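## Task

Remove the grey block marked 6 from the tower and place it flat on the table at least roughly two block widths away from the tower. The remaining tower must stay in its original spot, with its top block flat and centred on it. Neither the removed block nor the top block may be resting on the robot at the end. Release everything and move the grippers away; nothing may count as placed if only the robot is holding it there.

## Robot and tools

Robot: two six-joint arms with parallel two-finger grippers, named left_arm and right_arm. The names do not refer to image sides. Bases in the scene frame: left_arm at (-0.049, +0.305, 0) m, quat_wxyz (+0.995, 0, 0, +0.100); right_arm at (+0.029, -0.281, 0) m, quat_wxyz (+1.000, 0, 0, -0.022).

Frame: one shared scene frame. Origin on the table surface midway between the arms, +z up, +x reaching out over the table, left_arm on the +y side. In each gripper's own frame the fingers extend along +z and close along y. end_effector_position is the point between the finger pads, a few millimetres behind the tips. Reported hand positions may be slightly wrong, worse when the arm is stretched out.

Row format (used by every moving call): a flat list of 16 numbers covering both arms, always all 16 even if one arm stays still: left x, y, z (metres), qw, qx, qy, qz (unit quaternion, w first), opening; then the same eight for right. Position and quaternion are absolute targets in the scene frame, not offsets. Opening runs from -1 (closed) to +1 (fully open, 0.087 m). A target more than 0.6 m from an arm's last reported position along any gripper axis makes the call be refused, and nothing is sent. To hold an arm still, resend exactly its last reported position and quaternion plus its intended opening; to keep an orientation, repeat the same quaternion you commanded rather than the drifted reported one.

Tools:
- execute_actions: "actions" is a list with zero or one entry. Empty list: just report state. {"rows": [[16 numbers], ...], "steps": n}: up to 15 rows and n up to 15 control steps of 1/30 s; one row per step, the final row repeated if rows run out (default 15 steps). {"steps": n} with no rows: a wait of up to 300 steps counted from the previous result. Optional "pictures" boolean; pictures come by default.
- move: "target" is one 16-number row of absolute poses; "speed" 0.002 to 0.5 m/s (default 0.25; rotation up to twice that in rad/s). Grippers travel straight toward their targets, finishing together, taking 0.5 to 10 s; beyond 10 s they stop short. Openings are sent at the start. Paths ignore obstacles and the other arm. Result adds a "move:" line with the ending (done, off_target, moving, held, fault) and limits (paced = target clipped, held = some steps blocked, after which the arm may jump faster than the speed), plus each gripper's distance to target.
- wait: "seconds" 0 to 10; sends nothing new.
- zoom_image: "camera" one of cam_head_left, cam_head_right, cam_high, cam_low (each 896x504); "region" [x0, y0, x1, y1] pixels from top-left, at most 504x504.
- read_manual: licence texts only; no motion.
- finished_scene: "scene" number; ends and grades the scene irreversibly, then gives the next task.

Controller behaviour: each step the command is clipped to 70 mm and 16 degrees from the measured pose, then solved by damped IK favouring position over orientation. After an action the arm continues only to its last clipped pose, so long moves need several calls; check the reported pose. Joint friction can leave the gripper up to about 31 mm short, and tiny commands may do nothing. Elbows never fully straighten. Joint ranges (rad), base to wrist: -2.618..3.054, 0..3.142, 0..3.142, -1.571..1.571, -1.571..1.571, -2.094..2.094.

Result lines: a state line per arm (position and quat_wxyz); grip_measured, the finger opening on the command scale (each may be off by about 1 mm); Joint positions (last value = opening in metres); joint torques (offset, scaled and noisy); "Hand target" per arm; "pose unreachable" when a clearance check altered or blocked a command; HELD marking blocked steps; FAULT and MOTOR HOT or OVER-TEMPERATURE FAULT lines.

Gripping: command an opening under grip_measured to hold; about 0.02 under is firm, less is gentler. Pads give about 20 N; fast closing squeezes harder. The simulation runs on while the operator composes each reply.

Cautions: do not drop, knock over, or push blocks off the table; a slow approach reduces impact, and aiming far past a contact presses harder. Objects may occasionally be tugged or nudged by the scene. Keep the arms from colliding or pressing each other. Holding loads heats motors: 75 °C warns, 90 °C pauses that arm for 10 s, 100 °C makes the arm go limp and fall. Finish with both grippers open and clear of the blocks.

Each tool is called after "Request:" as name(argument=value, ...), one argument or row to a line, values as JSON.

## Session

Request:
execute_actions(
  actions=[],
)

Scene clock: 0.00 s of 3920.00 s.
left_arm: end_effector_position=(+0.2760, +0.2865, +0.1655) grip_measured=+1.000 end_effector_quat_wxyz=(+0.473, -0.522, +0.529, -0.473) | right_arm: end_effector_position=(+0.4338, -0.3908, +0.3530) grip_measured=+1.000 end_effector_quat_wxyz=(+0.116, +0.715, +0.513, +0.461)
Joint positions: left_arm=[-0.039  0.949  0.139  0.703  0.166 -1.547  0.087] | right_arm=[-0.597  1.717  1.927 -1.106 -0.79   1.548  0.087]
Joint velocities: left_arm=[ 0.002 -0.002 -0.002  0.007 -0.037 -0.007  0.   ] | right_arm=[ 0.002 -0.012 -0.002  0.051  0.022 -0.037  0.   ]
Joint torques (N m, as the arm reports them, + toward a larger angle): no reading
Motor temperatures (°C, as the motors report them): left_arm=[30 51 33 30 29 32] | right_arm=[31 36 36 38 28 29]
Hand target (left_arm): +0.276, +0.286, +0.166; -0.473, +0.522, -0.529, +0.473
Hand target (right_arm): +0.434, -0.391, +0.353; +0.116, +0.715, +0.513, +0.461

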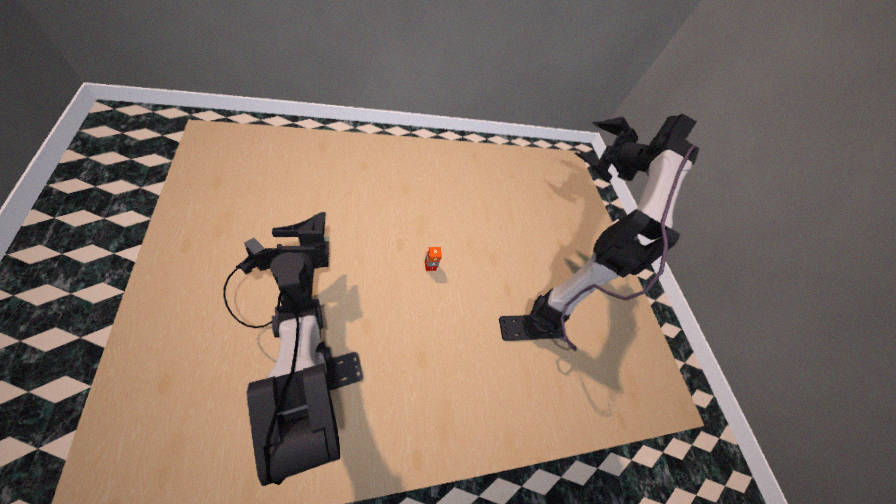

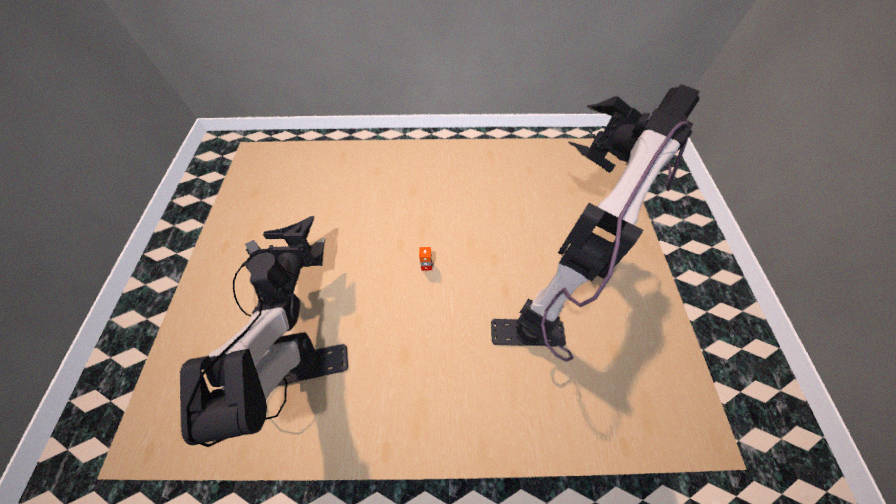

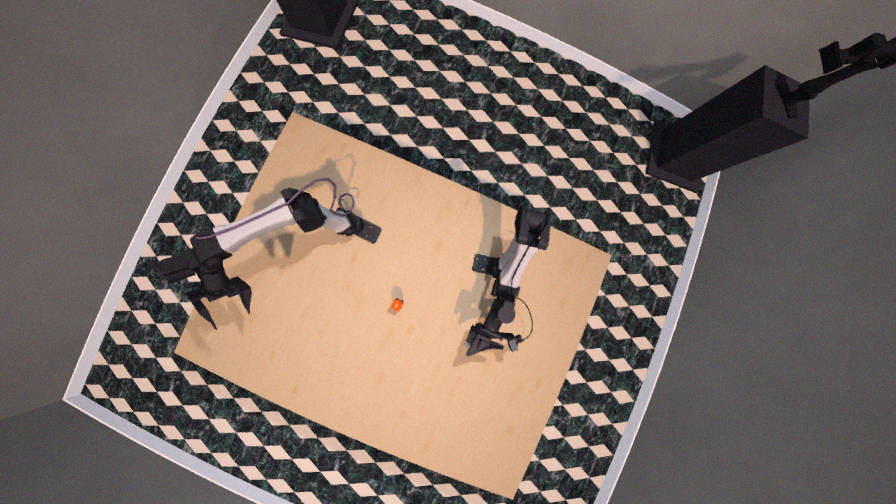

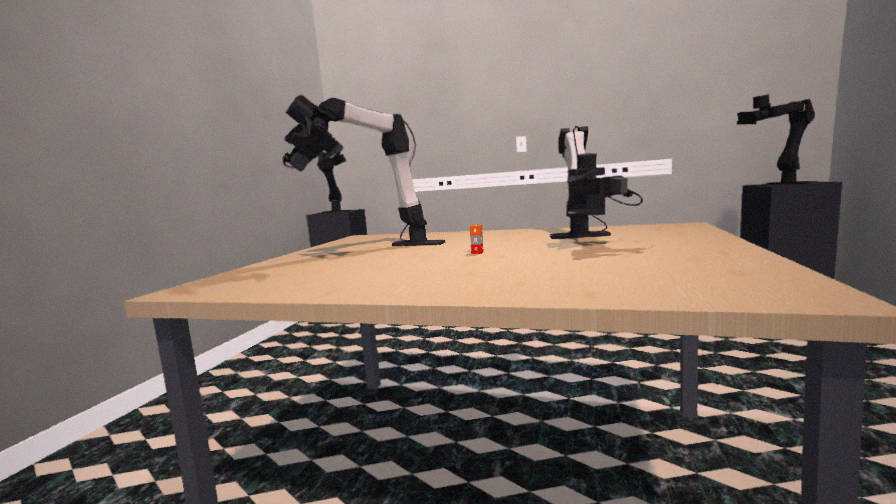

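Request:
execute_actions(
  actions=[],
)

Request:
zoom_image(
  camera="cam_head_right",
  region=[376, 210, 476, 300],
)

Request:
zoom_image(
  camera="cam_low",
  region=[416, 190, 536, 290],
)

Request:
zoom_image(
  camera="cam_high",
  region=[347, 260, 447, 350],
)

Scene clock: 33.53 s of 3920.00 s.
left_arm: end_effector_position=(+0.2760, +0.2865, +0.1655) grip_measured=+1.000 end_effector_quat_wxyz=(+0.473, -0.522, +0.529, -0.473) | right_arm: end_effector_position=(+0.4338, -0.3908, +0.3530) grip_measured=+1.000 end_effector_quat_wxyz=(+0.116, +0.715, +0.513, +0.461)
Joint positions: left_arm=[-0.039  0.949  0.139  0.703  0.166 -1.547  0.087] | right_arm=[-0.597  1.717  1.927 -1.106 -0.79   1.548  0.087]
Joint velocities: left_arm=[ 0.007  0.007 -0.027 -0.007  0.007 -0.007  0.   ] | right_arm=[ 0.012 -0.002  0.002  0.037 -0.007  0.051  0.   ]
Joint torques (N m, as the arm reports them, + toward a larger angle): left_arm=[ 0.21 -1.32  7.6   2.26  0.04  0.02] | right_arm=[ 0.25 -7.8   6.75  1.39 -0.39 -0.11]
Motor temperatures (°C, as the motors report them): left_arm=[30 48 37 36 29 32] | right_arm=[31 40 40 40 28 29]
Hand target (left_arm): +0.276, +0.286, +0.166; -0.473, +0.522, -0.529, +0.473
Hand target (right_arm): +0.434, -0.391, +0.353; +0.116, +0.715, +0.513, +0.461
Steps of this call (steps 1 to 90: nothing new was sent; then 30.53 s passed at rest). Readings (end_effector_position):
1: left_arm (+0.2760, +0.2865, +0.1655) | right_arm (+0.4338, -0.3908, +0.3530)
2: left_arm (+0.2760, +0.2865, +0.1655) | right_arm (+0.4338, -0.3908, +0.3530)
4: left_arm (+0.2760, +0.2865, +0.1655) | right_arm (+0.4338, -0.3908, +0.3530)
8: left_arm (+0.2760, +0.2865, +0.1655) | right_arm (+0.4338, -0.3908, +0.3530)
90: the state above

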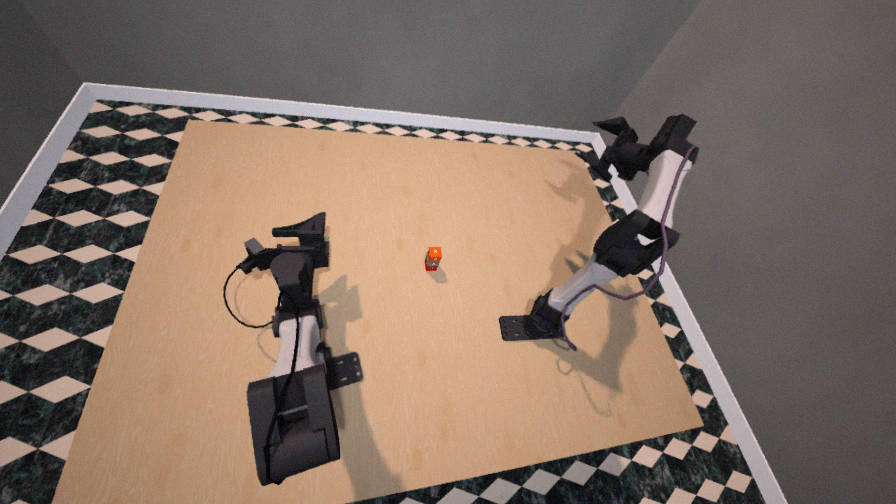

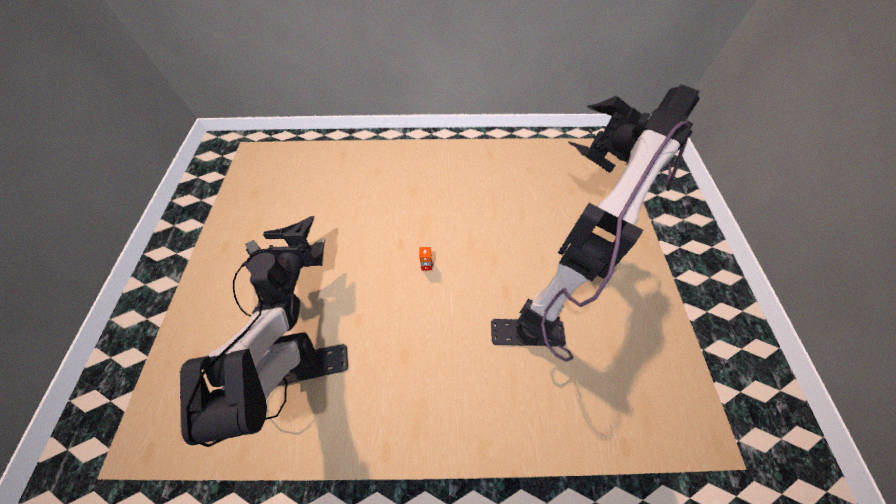

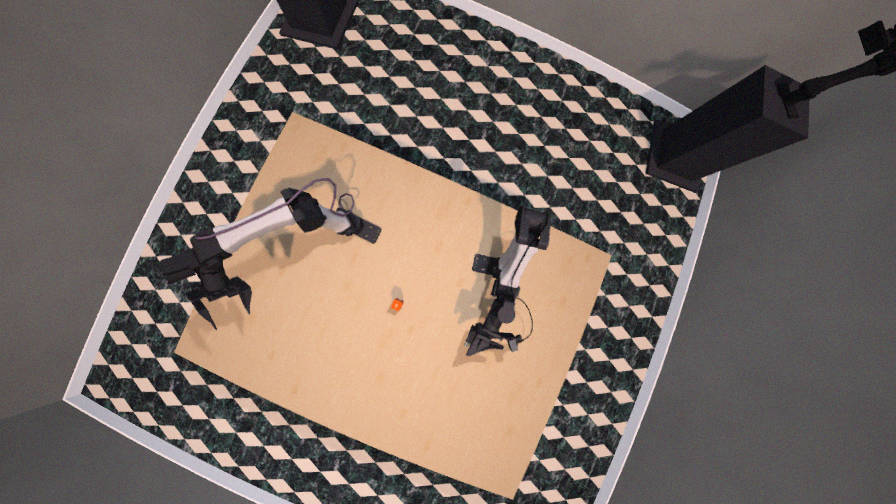

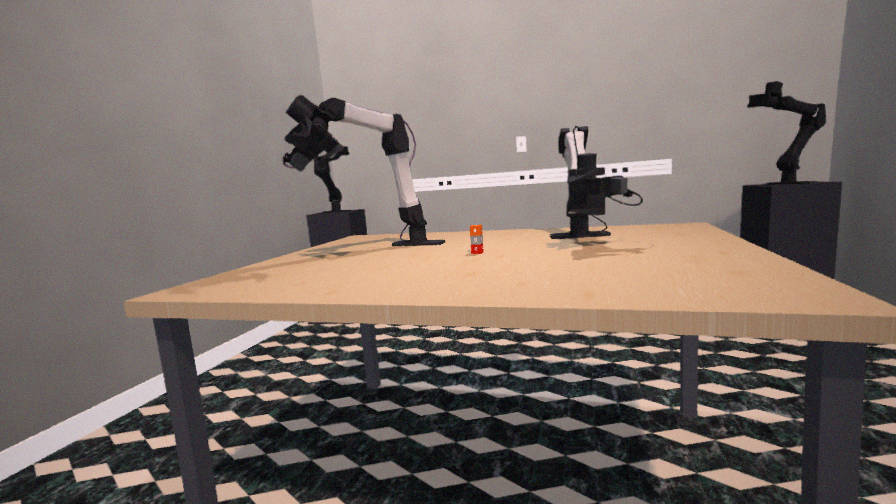

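Region (376, 210, 476, 300) of cam_head_right's 896x504 image, scaled by 5.040, with more detail than that image has; it fills the top 454 rows of this view, and the rest is white.

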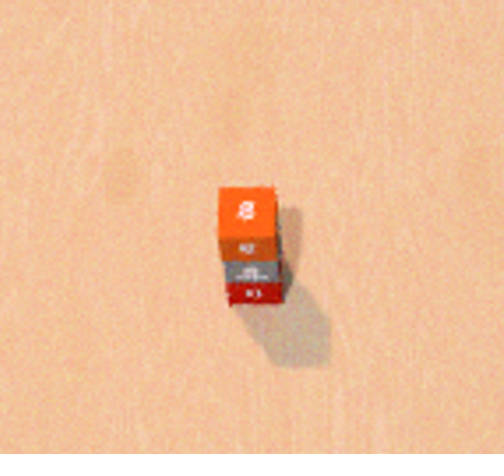

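Region (416, 190, 536, 290) of cam_low's 896x504 image, scaled by 4.200, with more detail than that image has.

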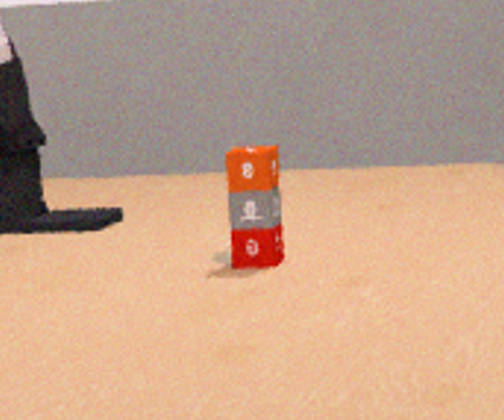

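Region (347, 260, 447, 350) of cam_high's 896x504 image, scaled by 5.040, with more detail than that image has; it fills the top 454 rows of this view, and the rest is white.

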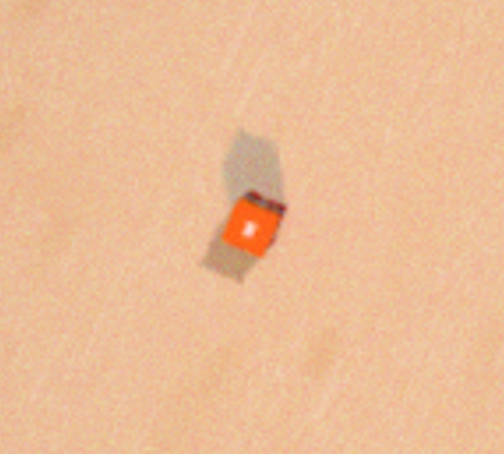

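Request:
zoom_image(
  camera="cam_head_right",
  region=[408, 240, 444, 276],
)

Request:
zoom_image(
  camera="cam_low",
  region=[456, 220, 496, 260],
)

Request:
zoom_image(
  camera="cam_high",
  region=[380, 286, 416, 322],
)

Request:
zoom_image(
  camera="cam_head_left",
  region=[415, 240, 451, 276],
)

Region (408, 240, 444, 276) of cam_head_right's 896x504 image, scaled by 14.000, with more detail than that image has.

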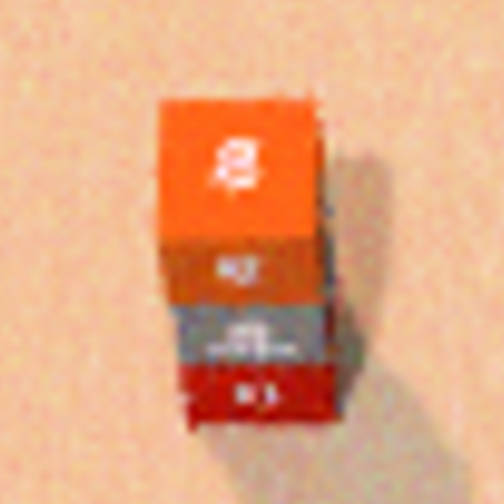

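Region (456, 220, 496, 260) of cam_low's 896x504 image, scaled by 12.600, with more detail than that image has.

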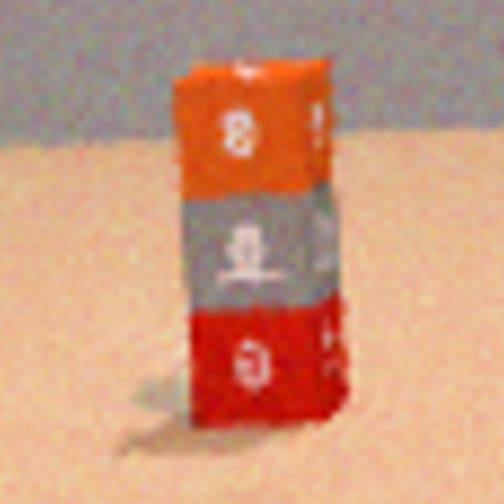

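Region (380, 286, 416, 322) of cam_high's 896x504 image, scaled by 14.000, with more detail than that image has.

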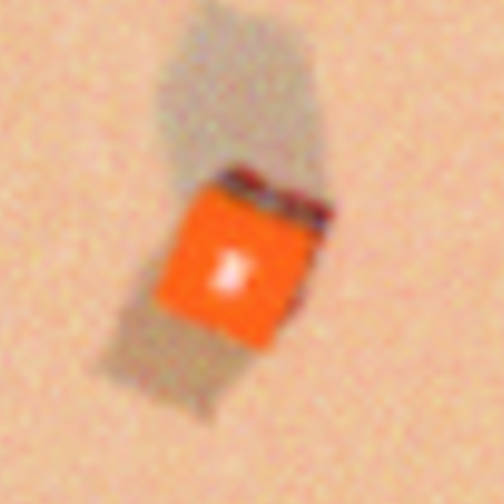

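Region (415, 240, 451, 276) of cam_head_left's 896x504 image, scaled by 14.000, with more detail than that image has.

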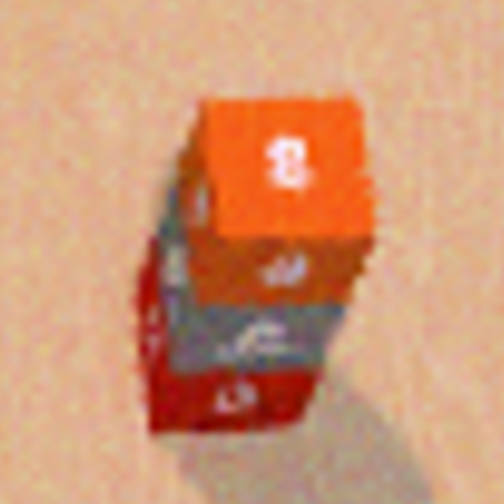

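Request:
zoom_image(
  camera="cam_head_right",
  region=[80, 462, 116, 498],
)

Request:
zoom_image(
  camera="cam_head_right",
  region=[728, 452, 764, 488],
)

Request:
zoom_image(
  camera="cam_head_right",
  region=[222, 124, 258, 160],
)

Region (80, 462, 116, 498) of cam_head_right's 896x504 image, scaled by 14.000, with more detail than that image has.

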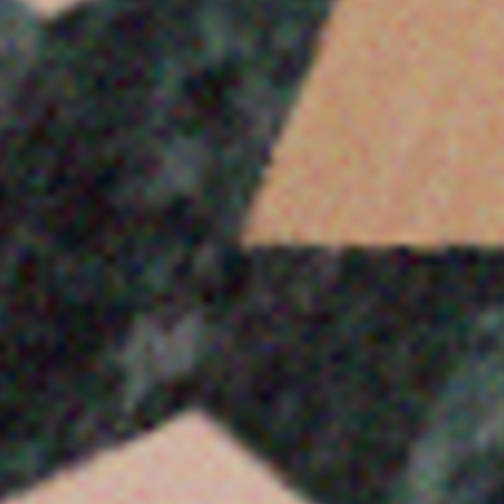

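Region (728, 452, 764, 488) of cam_head_right's 896x504 image, scaled by 14.000, with more detail than that image has.

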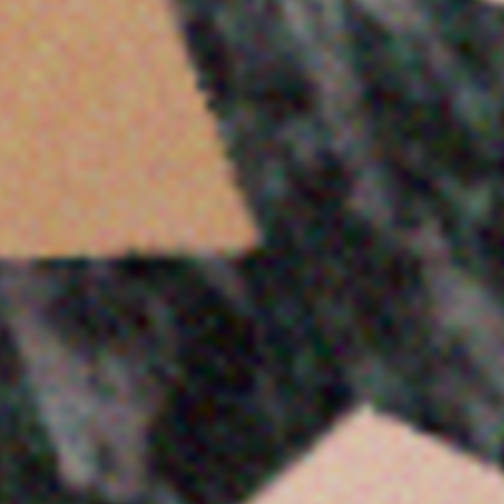

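Region (222, 124, 258, 160) of cam_head_right's 896x504 image, scaled by 14.000, with more detail than that image has.

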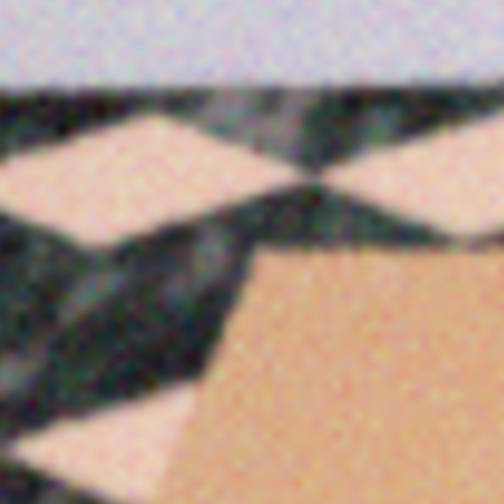

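Request:
execute_actions(
  actions=[
    {"rows": [
[0.2760,0.2863,0.1655,0.473,-0.522,0.530,-0.473,1,0.4337,-0.3907,0.353,0.116,0.715,0.513,0.461,1],
[0.2759,0.2857,0.1654,0.472,-0.521,0.531,-0.472,1,0.4334,-0.3905,0.353,0.116,0.715,0.513,0.461,1],
[0.2758,0.2847,0.1653,0.471,-0.520,0.534,-0.471,1,0.4330,-0.3902,0.353,0.116,0.715,0.513,0.461,1],
[0.2756,0.2833,0.1651,0.470,-0.518,0.538,-0.470,1,0.4323,-0.3897,0.353,0.116,0.715,0.513,0.461,1],
[0.2753,0.2816,0.1649,0.468,-0.516,0.5435,-0.468,1,0.4315,-0.3891,0.353,0.116,0.715,0.513,0.461,1],
[0.2751,0.2794,0.1646,0.466,-0.514,0.550,-0.466,1,0.4305,-0.3883,0.353,0.116,0.715,0.513,0.461,1],
[0.2747,0.2769,0.1643,0.463,-0.511,0.557,-0.463,1,0.4293,-0.3874,0.353,0.116,0.715,0.513,0.461,1],
[0.2743,0.2740,0.1639,0.460,-0.507,0.566,-0.460,1,0.4279,-0.3864,0.353,0.116,0.715,0.513,0.461,1],
[0.2739,0.2707,0.1635,0.456,-0.503,0.575,-0.456,1,0.4264,-0.3853,0.353,0.116,0.715,0.513,0.461,1],
[0.2734,0.2671,0.1630,0.452,-0.499,0.585,-0.452,1,0.4247,-0.3840,0.353,0.116,0.715,0.513,0.461,1],
[0.2729,0.2631,0.1625,0.447,-0.494,0.5965,-0.447,1,0.4228,-0.3826,0.353,0.116,0.715,0.513,0.461,1],
[0.2723,0.2588,0.1619,0.442,-0.488,0.6085,-0.442,1,0.4208,-0.3811,0.353,0.116,0.715,0.513,0.461,1],
[0.2717,0.2542,0.1613,0.437,-0.482,0.621,-0.437,1,0.4186,-0.3795,0.353,0.116,0.715,0.513,0.461,1],
[0.2711,0.2493,0.1607,0.431,-0.475,0.635,-0.431,1,0.4163,-0.3777,0.353,0.116,0.715,0.513,0.461,1],
[0.2704,0.2441,0.1600,0.424,-0.468,0.649,-0.424,1,0.4138,-0.3759,0.353,0.116,0.715,0.513,0.461,1]
], "steps": 15},
  ],
  pictures=false,
)

Request:
execute_actions(
  actions=[
    {"rows": [
[0.2696,0.2386,0.1593,0.417,-0.460,0.663,-0.417,1,0.4113,-0.3740,0.353,0.116,0.715,0.513,0.461,1],
[0.2689,0.2328,0.1586,0.410,-0.452,0.678,-0.410,1,0.4085,-0.3720,0.353,0.116,0.715,0.513,0.461,1],
[0.2681,0.2268,0.1578,0.402,-0.443,0.6935,-0.402,1,0.4057,-0.3698,0.353,0.116,0.715,0.513,0.461,1],
[0.2672,0.2205,0.1570,0.393,-0.434,0.709,-0.393,1,0.4028,-0.3676,0.353,0.116,0.715,0.513,0.461,1],
[0.2664,0.2141,0.1561,0.384,-0.424,0.725,-0.384,1,0.3997,-0.3654,0.353,0.116,0.715,0.513,0.461,1],
[0.2655,0.2074,0.1553,0.3745,-0.413,0.741,-0.3745,1,0.3966,-0.3630,0.353,0.116,0.715,0.513,0.461,1],
[0.2646,0.2005,0.1544,0.3645,-0.402,0.7565,-0.3645,1,0.3934,-0.3606,0.353,0.116,0.715,0.513,0.461,1],
[0.2636,0.1935,0.1535,0.354,-0.391,0.772,-0.354,1,0.3901,-0.3582,0.353,0.116,0.715,0.513,0.461,1],
[0.2627,0.1864,0.1525,0.343,-0.379,0.788,-0.343,1,0.3867,-0.3557,0.353,0.116,0.715,0.513,0.461,1],
[0.2617,0.1791,0.1516,0.332,-0.366,0.803,-0.332,1,0.3833,-0.3531,0.353,0.116,0.715,0.513,0.461,1],
[0.2608,0.1717,0.1507,0.320,-0.353,0.818,-0.320,1,0.3798,-0.3505,0.353,0.116,0.715,0.513,0.461,1],
[0.2598,0.1643,0.1497,0.308,-0.340,0.833,-0.308,1,0.3763,-0.3479,0.353,0.116,0.715,0.513,0.461,1],
[0.2588,0.1568,0.1487,0.296,-0.327,0.847,-0.296,1,0.3728,-0.3453,0.353,0.116,0.715,0.513,0.461,1],
[0.2578,0.1492,0.1477,0.283,-0.313,0.861,-0.283,1,0.3692,-0.3426,0.353,0.116,0.715,0.513,0.461,1],
[0.2568,0.1416,0.1468,0.2705,-0.2985,0.874,-0.2705,1,0.3657,-0.3400,0.353,0.116,0.715,0.513,0.461,1]
], "steps": 15},
  ],
  pictures=false,
)

Request:
execute_actions(
  actions=[
    {"rows": [
[0.2557,0.1340,0.1458,0.2575,-0.284,0.887,-0.2575,1,0.3621,-0.3373,0.353,0.116,0.715,0.513,0.461,1],
[0.2547,0.1264,0.1448,0.244,-0.270,0.899,-0.244,1,0.3585,-0.3346,0.353,0.116,0.715,0.513,0.461,1],
[0.2537,0.1189,0.1438,0.231,-0.255,0.910,-0.231,1,0.3550,-0.3320,0.353,0.116,0.715,0.513,0.461,1],
[0.2527,0.1115,0.1429,0.218,-0.240,0.921,-0.218,1,0.3515,-0.3294,0.353,0.116,0.715,0.513,0.461,1],
[0.2518,0.1041,0.1419,0.2045,-0.226,0.930,-0.2045,1,0.3480,-0.3268,0.353,0.116,0.715,0.513,0.461,1],
[0.2508,0.0968,0.1410,0.191,-0.211,0.939,-0.191,1,0.3446,-0.3242,0.353,0.116,0.715,0.513,0.461,1],
[0.2499,0.0897,0.1400,0.178,-0.1965,0.948,-0.178,1,0.3412,-0.3217,0.353,0.116,0.715,0.513,0.461,1],
[0.2489,0.0827,0.1391,0.165,-0.182,0.955,-0.165,1,0.3379,-0.3193,0.353,0.116,0.715,0.513,0.461,1],
[0.2480,0.0758,0.1382,0.152,-0.168,0.962,-0.152,1,0.3347,-0.3169,0.353,0.116,0.715,0.513,0.461,1],
[0.2471,0.0692,0.1374,0.140,-0.154,0.968,-0.140,1,0.3316,-0.3145,0.353,0.116,0.715,0.513,0.461,1],
[0.2463,0.0627,0.1365,0.1275,-0.141,0.9735,-0.1275,1,0.3285,-0.3123,0.353,0.116,0.715,0.513,0.461,1],
[0.2454,0.0564,0.1357,0.1156,-0.1276,0.978,-0.1156,1,0.3256,-0.3101,0.353,0.116,0.715,0.513,0.461,1],
[0.2446,0.0504,0.1347,0.104,-0.115,0.982,-0.104,1,0.3228,-0.3079,0.353,0.116,0.715,0.513,0.461,1],
[0.2439,0.0446,0.1333,0.093,-0.1026,0.986,-0.093,1,0.3200,-0.3059,0.353,0.116,0.715,0.513,0.461,1],
[0.2431,0.0391,0.1316,0.082,-0.091,0.989,-0.082,1,0.3175,-0.3040,0.353,0.116,0.715,0.513,0.461,1]
], "steps": 15},
  ],
  pictures=false,
)

Request:
execute_actions(
  actions=[
    {"rows": [
[0.2424,0.0339,0.1294,0.072,-0.080,0.9915,-0.072,1,0.3150,-0.3022,0.353,0.116,0.715,0.513,0.461,1],
[0.2418,0.0290,0.1269,0.0623,-0.0693,0.9936,-0.0623,1,0.3127,-0.3004,0.353,0.116,0.715,0.513,0.461,1],
[0.2412,0.0244,0.1240,0.053,-0.0594,0.9953,-0.053,1,0.3105,-0.2988,0.353,0.116,0.715,0.513,0.461,1],
[0.2406,0.0201,0.1208,0.0444,-0.0503,0.9967,-0.0444,1,0.3085,-0.2973,0.353,0.116,0.715,0.513,0.461,1],
[0.2401,0.0161,0.1173,0.0364,-0.0417,0.9977,-0.0365,1,0.3066,-0.2959,0.353,0.116,0.715,0.513,0.461,1],
[0.2396,0.0125,0.1135,0.029,-0.034,0.9985,-0.029,1,0.3049,-0.2946,0.353,0.116,0.715,0.513,0.461,1],
[0.2392,0.0092,0.1096,0.0222,-0.027,0.999,-0.0223,1,0.3034,-0.2935,0.353,0.116,0.715,0.513,0.461,1],
[0.2388,0.0063,0.1054,0.0161,-0.0207,0.9995,-0.0162,1,0.3020,-0.2925,0.353,0.116,0.715,0.513,0.461,1],
[0.2384,0.0038,0.1011,0.0107,-0.0153,0.9998,-0.0109,1,0.3008,-0.2916,0.353,0.116,0.715,0.513,0.461,1],
[0.2382,0.0016,0.0967,0.0061,-0.0106,1,-0.0062,1,0.2998,-0.2908,0.353,0.116,0.715,0.513,0.461,1],
[0.2379,-0.0001,0.0922,0.0021,-0.0068,1,-0.0023,1,0.2990,-0.2902,0.353,0.116,0.715,0.513,0.461,1],
[0.2377,-0.0015,0.0876,-0.001,-0.0039,1,0.0008,1,0.2983,-0.2897,0.353,0.116,0.715,0.513,0.461,1],
[0.2376,-0.0025,0.0831,-0.0035,-0.0017,1,0.0033,1,0.2979,-0.2894,0.353,0.116,0.715,0.513,0.461,1],
[0.2375,-0.0031,0.0786,-0.0051,-0.0004,1,0.0048,1,0.2976,-0.2892,0.353,0.116,0.715,0.513,0.461,1],
[0.2375,-0.0033,0.0742,-0.006,0,1,0.0057,1,0.2975,-0.2891,0.353,0.116,0.715,0.513,0.461,1]
], "steps": 15},
  ],
  pictures=false,
)

Request:
execute_actions(
  actions=[
    {"rows": [
[0.2375,-0.0033,0.0699,-0.0065,0,1,0.0061,1,0.2975,-0.2891,0.353,0.116,0.715,0.513,0.461,1],
[0.2375,-0.0033,0.0658,-0.0069,0,1,0.0066,1,0.2975,-0.2891,0.353,0.116,0.715,0.513,0.461,1],
[0.2375,-0.0033,0.0618,-0.0074,0,1,0.007,1,0.2975,-0.2891,0.353,0.116,0.715,0.513,0.461,1],
[0.2375,-0.0033,0.0580,-0.0078,0,1,0.0074,1,0.2975,-0.2891,0.353,0.116,0.715,0.513,0.461,1],
[0.2375,-0.0033,0.0545,-0.0082,0,1,0.0078,1,0.2975,-0.2891,0.353,0.116,0.715,0.513,0.461,1],
[0.2375,-0.0033,0.0512,-0.0085,0,1,0.0081,1,0.2975,-0.2891,0.353,0.116,0.715,0.513,0.461,1],
[0.2375,-0.0033,0.0482,-0.0089,0,1,0.0084,0.95,0.2975,-0.2891,0.353,0.116,0.715,0.513,0.461,1],
[0.2375,-0.0033,0.0456,-0.0092,0,1,0.0087,0.87,0.2975,-0.2891,0.353,0.116,0.715,0.513,0.461,1],
[0.2375,-0.0033,0.0433,-0.0094,0,1,0.0089,0.77,0.2975,-0.2891,0.353,0.116,0.715,0.513,0.461,1],
[0.2375,-0.0033,0.0414,-0.0096,0,1,0.0091,0.66,0.2975,-0.2891,0.353,0.116,0.715,0.513,0.461,1],
[0.2375,-0.0033,0.0399,-0.0098,0,1,0.0093,0.55,0.2975,-0.2891,0.353,0.116,0.715,0.513,0.461,1],
[0.2375,-0.0033,0.0389,-0.0099,0,1,0.0094,0.45,0.2975,-0.2891,0.353,0.116,0.715,0.513,0.461,1],
[0.2375,-0.0033,0.0382,-0.01,0,1,0.0095,0.36,0.2975,-0.2891,0.353,0.116,0.715,0.513,0.461,1],
[0.2375,-0.0033,0.0380,-0.01,0,1,0.0095,0.29,0.2975,-0.2891,0.353,0.116,0.715,0.513,0.461,1],
[0.2375,-0.0033,0.0380,-0.01,0,1,0.0095,0.25,0.2975,-0.2891,0.353,0.116,0.715,0.513,0.461,1]
], "steps": 15},
  ],
  pictures=false,
)

Request:
execute_actions(
  actions=[
    {"steps": 10},
  ],
)

Request:
zoom_image(
  camera="cam_head_right",
  region=[402, 232, 450, 280],
)

Request:
zoom_image(
  camera="cam_low",
  region=[451, 212, 501, 262],
)

Scene clock: 154.03 s of 3920.00 s.
left_arm: end_effector_position=(+0.2722, +0.2594, +0.1645) grip_measured=+1.000 end_effector_quat_wxyz=(+0.450, -0.487, +0.595, -0.454) | right_arm: end_effector_position=(+0.4207, -0.3810, +0.3556) grip_measured=+1.000 end_effector_quat_wxyz=(+0.118, +0.714, +0.513, +0.461)
Joint positions: left_arm=[-0.11   0.88   0.22   0.472  0.192 -1.44   0.087] | right_arm=[-0.597  1.652  1.864 -1.102 -0.79   1.548  0.087]
Joint velocities: left_arm=[-0.383 -0.129  0.535 -0.945  0.11   0.462  0.   ] | right_arm=[ 0.012 -0.335 -0.335 -0.007 -0.066  0.066  0.   ]
Joint torques (N m, as the arm reports them, + toward a larger angle): left_arm=[-0.84 -2.27 10.37  2.15  0.1   0.03] | right_arm=[ 0.31 -8.13  5.07  1.46 -0.38 -0.14]
Motor temperatures (°C, as the motors report them): left_arm=[30 44 40 42 29 32] | right_arm=[31 44 42 41 29 29]
Hand target (left_arm): +0.267, +0.245, +0.161; +0.431, -0.462, +0.640, -0.437
Hand target (right_arm): +0.414, -0.376, +0.353; +0.115, +0.715, +0.514, +0.460
Off the commanded pose (left_arm): 0.016 m, 8 deg.
Off the commanded pose (right_arm): 0.009 m, 0 deg.
Steps of this call (steps 1 to 90: nothing new was sent; then 117.00 s passed at rest; steps 91 to 105: all 15 steps of this action). Readings (end_effector_position):
91: left_arm (+0.2760, +0.2865, +0.1655) | right_arm (+0.4338, -0.3908, +0.3530)
92: left_arm (+0.2760, +0.2865, +0.1655) | right_arm (+0.4338, -0.3908, +0.3530)
94: left_arm (+0.2759, +0.2865, +0.1648) | right_arm (+0.4338, -0.3908, +0.3530)
98: left_arm (+0.2737, +0.2838, +0.1577) | right_arm (+0.4333, -0.3904, +0.3535)
105: the state above

Scene clock: 154.53 s of 3920.00 s.
left_arm: end_effector_position=(+0.2629, +0.1520, +0.1717) grip_measured=+1.000 end_effector_quat_wxyz=(+0.341, -0.325, +0.797, -0.379) | right_arm: end_effector_position=(+0.3759, -0.3476, +0.3578) grip_measured=+1.000 end_effector_quat_wxyz=(+0.123, +0.712, +0.514, +0.463)
Joint positions: left_arm=[-0.466  1.053  0.661 -0.117  0.162 -1.136  0.087] | right_arm=[-0.597  1.439  1.66  -1.1   -0.79   1.548  0.087]
Joint velocities: left_arm=[-0.828  0.935  1.018 -1.194 -0.227  0.462  0.   ] | right_arm=[ 0.007 -0.471 -0.388 -0.007 -0.037  0.007  0.   ]
Joint torques (N m, as the arm reports them, + toward a larger angle): left_arm=[-0.21 -1.43 10.25  2.05  0.04  0.03] | right_arm=[ 0.37 -5.88  4.98  1.31 -0.35 -0.12]
Motor temperatures (°C, as the motors report them): left_arm=[30 44 40 42 29 32] | right_arm=[31 44 42 41 29 29]
Hand target (left_arm): +0.250, +0.144, +0.148; +0.300, -0.299, +0.849, -0.318
Hand target (right_arm): +0.367, -0.340, +0.353; +0.115, +0.715, +0.513, +0.460
Off the commanded pose (left_arm): 0.028 m, 18 deg; orientation clipped at the last step of the last action.
Off the commanded pose (right_arm): 0.014 m, 1 deg.
Steps of this call (steps 1 to 15: all 15 steps of this action). Readings (end_effector_position):
1: left_arm (+0.2723, +0.2545, +0.1659) | right_arm (+0.4183, -0.3792, +0.3560)
2: left_arm (+0.2723, +0.2492, +0.1671) | right_arm (+0.4158, -0.3773, +0.3561)
4: left_arm (+0.2716, +0.2374, +0.1691) | right_arm (+0.4104, -0.3733, +0.3564)
8: left_arm (+0.2680, +0.2093, +0.1776) | right_arm (+0.3988, -0.3646, +0.3566)
15: the state above

Scene clock: 155.03 s of 3920.00 s.
left_arm: end_effector_position=(+0.2609, +0.0364, +0.1486) grip_measured=+1.000 end_effector_quat_wxyz=(+0.185, -0.148, +0.947, -0.219) | right_arm: end_effector_position=(+0.3277, -0.3117, +0.3610) grip_measured=+1.000 end_effector_quat_wxyz=(+0.131, +0.707, +0.516, +0.465)
Joint positions: left_arm=[-0.807  1.649  1.379 -0.721  0.06  -0.935  0.087] | right_arm=[-0.597  1.224  1.51  -1.144 -0.79   1.548  0.087]
Joint velocities: left_arm=[-0.476  1.175  1.521 -1.238 -0.095  0.33   0.   ] | right_arm=[ 0.007 -0.339 -0.183 -0.095  0.051 -0.081  0.   ]
Joint torques (N m, as the arm reports them, + toward a larger angle): left_arm=[-0.49 -6.11  9.03  1.51 -0.04  0.03] | right_arm=[ 0.49 -3.75  4.78  1.35 -0.36 -0.07]
Motor temperatures (°C, as the motors report them): left_arm=[30 44 40 42 29 32] | right_arm=[31 44 42 41 29 29]
Hand target (left_arm): +0.240, +0.041, +0.133; +0.135, -0.113, +0.973, -0.152
Hand target (right_arm): +0.319, -0.304, +0.353; +0.116, +0.715, +0.513, +0.461
Off the commanded pose (left_arm): 0.025 m, 21 deg; orientation clipped at the last step of the last action.
Off the commanded pose (right_arm): 0.015 m, 2 deg.
Steps of this call (steps 1 to 15: all 15 steps of this action). Readings (end_effector_position):
1: left_arm (+0.2622, +0.1437, +0.1693) | right_arm (+0.3725, -0.3451, +0.3581)
2: left_arm (+0.2619, +0.1356, +0.1672) | right_arm (+0.3692, -0.3426, +0.3585)
4: left_arm (+0.2619, +0.1195, +0.1637) | right_arm (+0.3625, -0.3376, +0.3592)
8: left_arm (+0.2621, +0.0871, +0.1588) | right_arm (+0.3490, -0.3275, +0.3602)
15: the state above

Scene clock: 155.53 s of 3920.00 s.
left_arm: end_effector_position=(+0.2523, -0.0171, +0.0816) grip_measured=+1.000 end_effector_quat_wxyz=(+0.035, -0.018, +0.998, -0.049) | right_arm: end_effector_position=(+0.3022, -0.2926, +0.3608) grip_measured=+1.000 end_effector_quat_wxyz=(+0.129, +0.708, +0.515, +0.465)
Joint positions: left_arm=[-0.944  2.258  2.075 -1.27   0.022 -0.781  0.087] | right_arm=[-0.597  1.123  1.46  -1.201 -0.79   1.548  0.087]
Joint velocities: left_arm=[-0.1    0.72   0.486 -0.549 -0.095  0.125  0.   ] | right_arm=[ 0.002 -0.032 -0.037 -0.007 -0.037  0.007  0.   ]
Joint torques (N m, as the arm reports them, + toward a larger angle): left_arm=[  0.07 -10.73   8.9    0.4   -0.02   0.01] | right_arm=[ 0.35 -2.8   4.44  1.32 -0.37 -0.1 ]
Motor temperatures (°C, as the motors report them): left_arm=[30 44 40 42 29 32] | right_arm=[31 44 42 41 29 29]
Hand target (left_arm): +0.237, -0.003, +0.075; -0.000, +0.001, +1.000, -0.002
Hand target (right_arm): +0.298, -0.289, +0.353; +0.116, +0.715, +0.513, +0.461
Off the commanded pose (left_arm): 0.022 m, 8 deg.
Off the commanded pose (right_arm): 0.010 m, 2 deg.
Steps of this call (steps 1 to 15: all 15 steps of this action). Readings (end_effector_position):
1: left_arm (+0.2606, +0.0302, +0.1466) | right_arm (+0.3250, -0.3096, +0.3612)
2: left_arm (+0.2606, +0.0244, +0.1444) | right_arm (+0.3224, -0.3077, +0.3612)
4: left_arm (+0.2605, +0.0139, +0.1390) | right_arm (+0.3175, -0.3040, +0.3614)
8: left_arm (+0.2590, -0.0032, +0.1226) | right_arm (+0.3095, -0.2981, +0.3614)
15: the state above

Scene clock: 156.03 s of 3920.00 s.
left_arm: end_effector_position=(+0.2408, -0.0050, +0.0496) grip_measured=+0.274 end_effector_quat_wxyz=(-0.006, -0.006, +1.000, -0.001) | right_arm: end_effector_position=(+0.3012, -0.2919, +0.3596) grip_measured=+1.000 end_effector_quat_wxyz=(+0.126, +0.710, +0.515, +0.464)
Joint positions: left_arm=[-0.948  2.335  2.074 -1.317  0.009 -0.761  0.056] | right_arm=[-0.597  1.121  1.457 -1.207 -0.79   1.548  0.087]
Joint velocities: left_arm=[-0.017 -0.007 -0.081 -0.022 -0.051 -0.007 -0.043] | right_arm=[-0.002  0.007 -0.007  0.051  0.066 -0.037  0.   ]
Joint torques (N m, as the arm reports them, + toward a larger angle): left_arm=[ -0.28 -10.75   4.99   0.55  -0.06   0.04] | right_arm=[ 0.34 -2.83  4.52  1.32 -0.38 -0.11]
Motor temperatures (°C, as the motors report them): left_arm=[30 44 40 42 29 32] | right_arm=[31 44 42 41 29 29]
Hand target (left_arm): +0.238, -0.003, +0.038; -0.010, +0.001, +1.000, +0.010
Hand target (right_arm): +0.297, -0.289, +0.353; +0.116, +0.715, +0.513, +0.461
Off the commanded pose (left_arm): 0.012 m, 1 deg.
Off the commanded pose (right_arm): 0.008 m, 1 deg.
Steps of this call (steps 1 to 15: all 15 steps of this action). Readings (end_effector_position):
1: left_arm (+0.2499, -0.0158, +0.0755) | right_arm (+0.3018, -0.2923, +0.3606)
2: left_arm (+0.2474, -0.0138, +0.0697) | right_arm (+0.3016, -0.2922, +0.3604)
4: left_arm (+0.2431, -0.0091, +0.0607) | right_arm (+0.3014, -0.2920, +0.3601)
8: left_arm (+0.2418, -0.0067, +0.0549) | right_arm (+0.3013, -0.2919, +0.3597)
15: the state above

Scene clock: 156.37 s of 3920.00 s.
left_arm: end_effector_position=(+0.2417, -0.0056, +0.0489) grip_measured=+0.250 end_effector_quat_wxyz=(-0.004, -0.006, +1.000, -0.002) | right_arm: end_effector_position=(+0.3012, -0.2919, +0.3596) grip_measured=+1.000 end_effector_quat_wxyz=(+0.126, +0.710, +0.515, +0.464)
Joint positions: left_arm=[-0.948  2.335  2.071 -1.31   0.008 -0.76   0.055] | right_arm=[-0.597  1.121  1.457 -1.207 -0.79   1.548  0.087]
Joint velocities: left_arm=[ 0.002 -0.002 -0.002 -0.022 -0.007 -0.007 -0.001] | right_arm=[-0.012  0.017 -0.002  0.022  0.022 -0.081  0.   ]
Joint torques (N m, as the arm reports them, + toward a larger angle): left_arm=[ -0.25 -10.6    4.76   0.51  -0.08   0.01] | right_arm=[ 0.3  -2.78  4.47  1.32 -0.37 -0.11]
Motor temperatures (°C, as the motors report them): left_arm=[30 44 40 42 29 32] | right_arm=[31 44 42 41 29 29]
Hand target (left_arm): +0.238, -0.003, +0.038; -0.010, +0.000, +1.000, +0.010
Hand target (right_arm): +0.298, -0.289, +0.353; +0.116, +0.715, +0.513, +0.461
Off the commanded pose (left_arm): 0.012 m, 2 deg.
Off the commanded pose (right_arm): 0.008 m, 1 deg.
Steps of this call (steps 1 to 10: nothing new was sent). Readings (end_effector_position):
1: left_arm (+0.2406, -0.0047, +0.0492) | right_arm (+0.3012, -0.2919, +0.3596)
2: left_arm (+0.2407, -0.0048, +0.0491) | right_arm (+0.3012, -0.2919, +0.3596)
4: left_arm (+0.2410, -0.0051, +0.0490) | right_arm (+0.3012, -0.2919, +0.3596)
8: left_arm (+0.2416, -0.0055, +0.0489) | right_arm (+0.3012, -0.2919, +0.3596)
10: the state above

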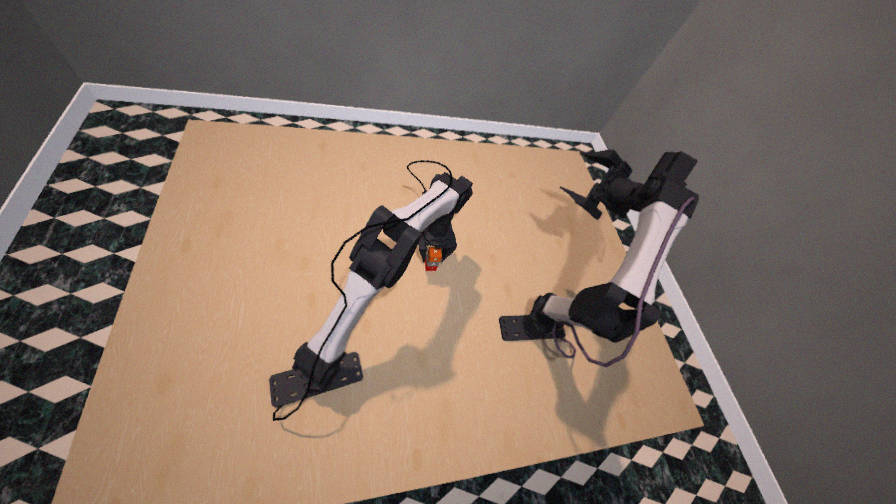

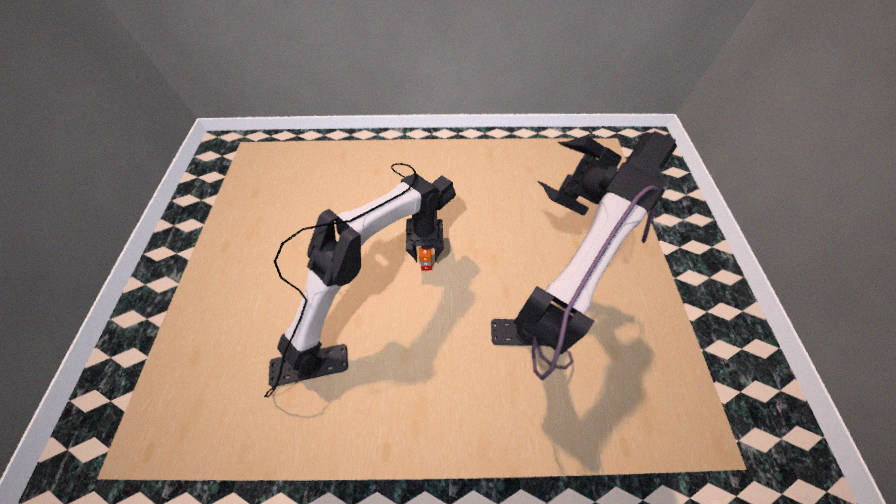

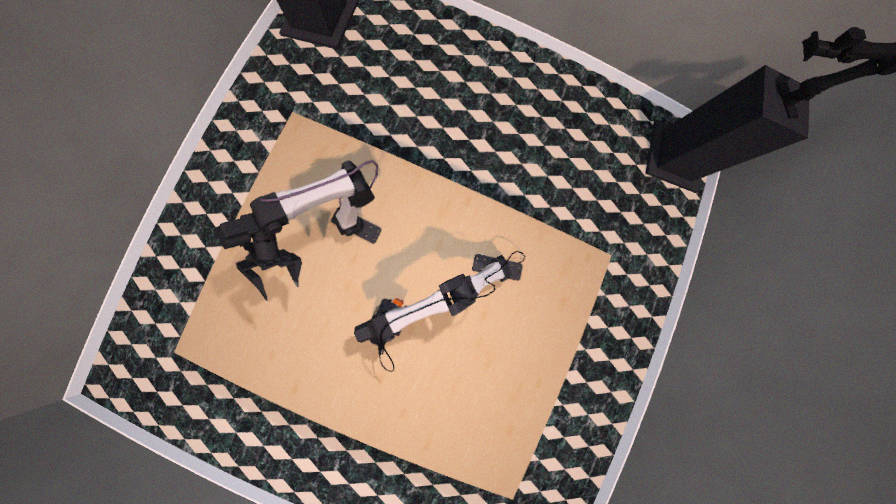

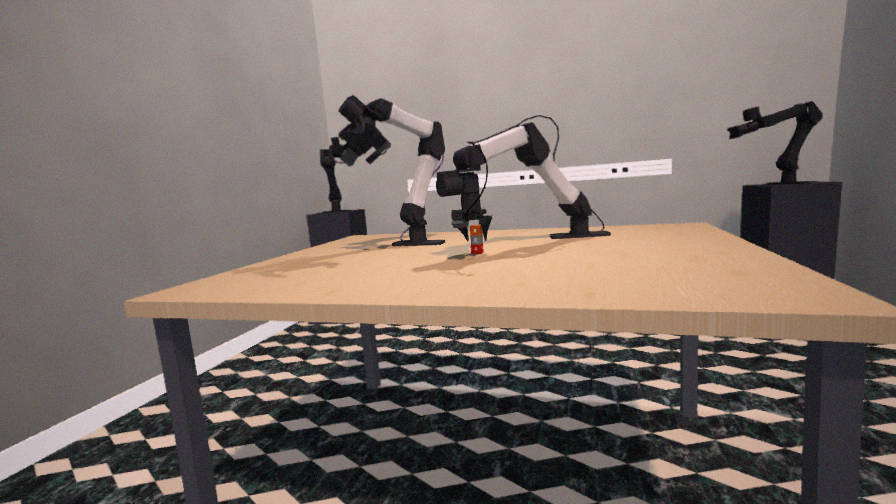

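Region (402, 232, 450, 280) of cam_head_right's 896x504 image, scaled by 10.500, with more detail than that image has.

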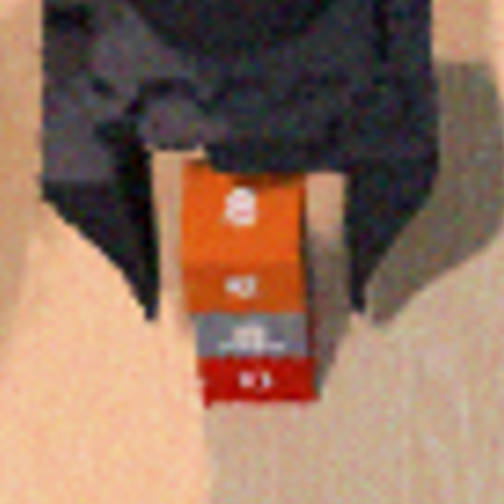

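Region (451, 212, 501, 262) of cam_low's 896x504 image, scaled by 10.080, with more detail than that image has.

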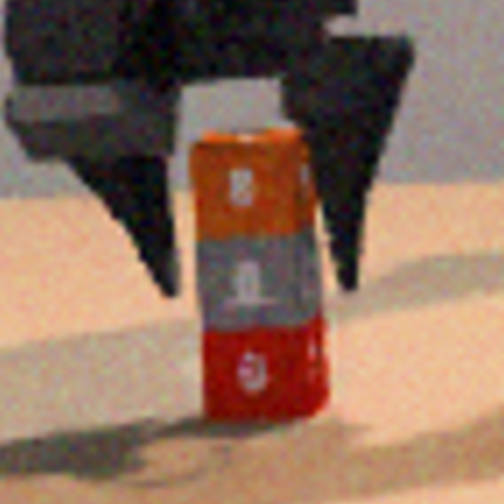

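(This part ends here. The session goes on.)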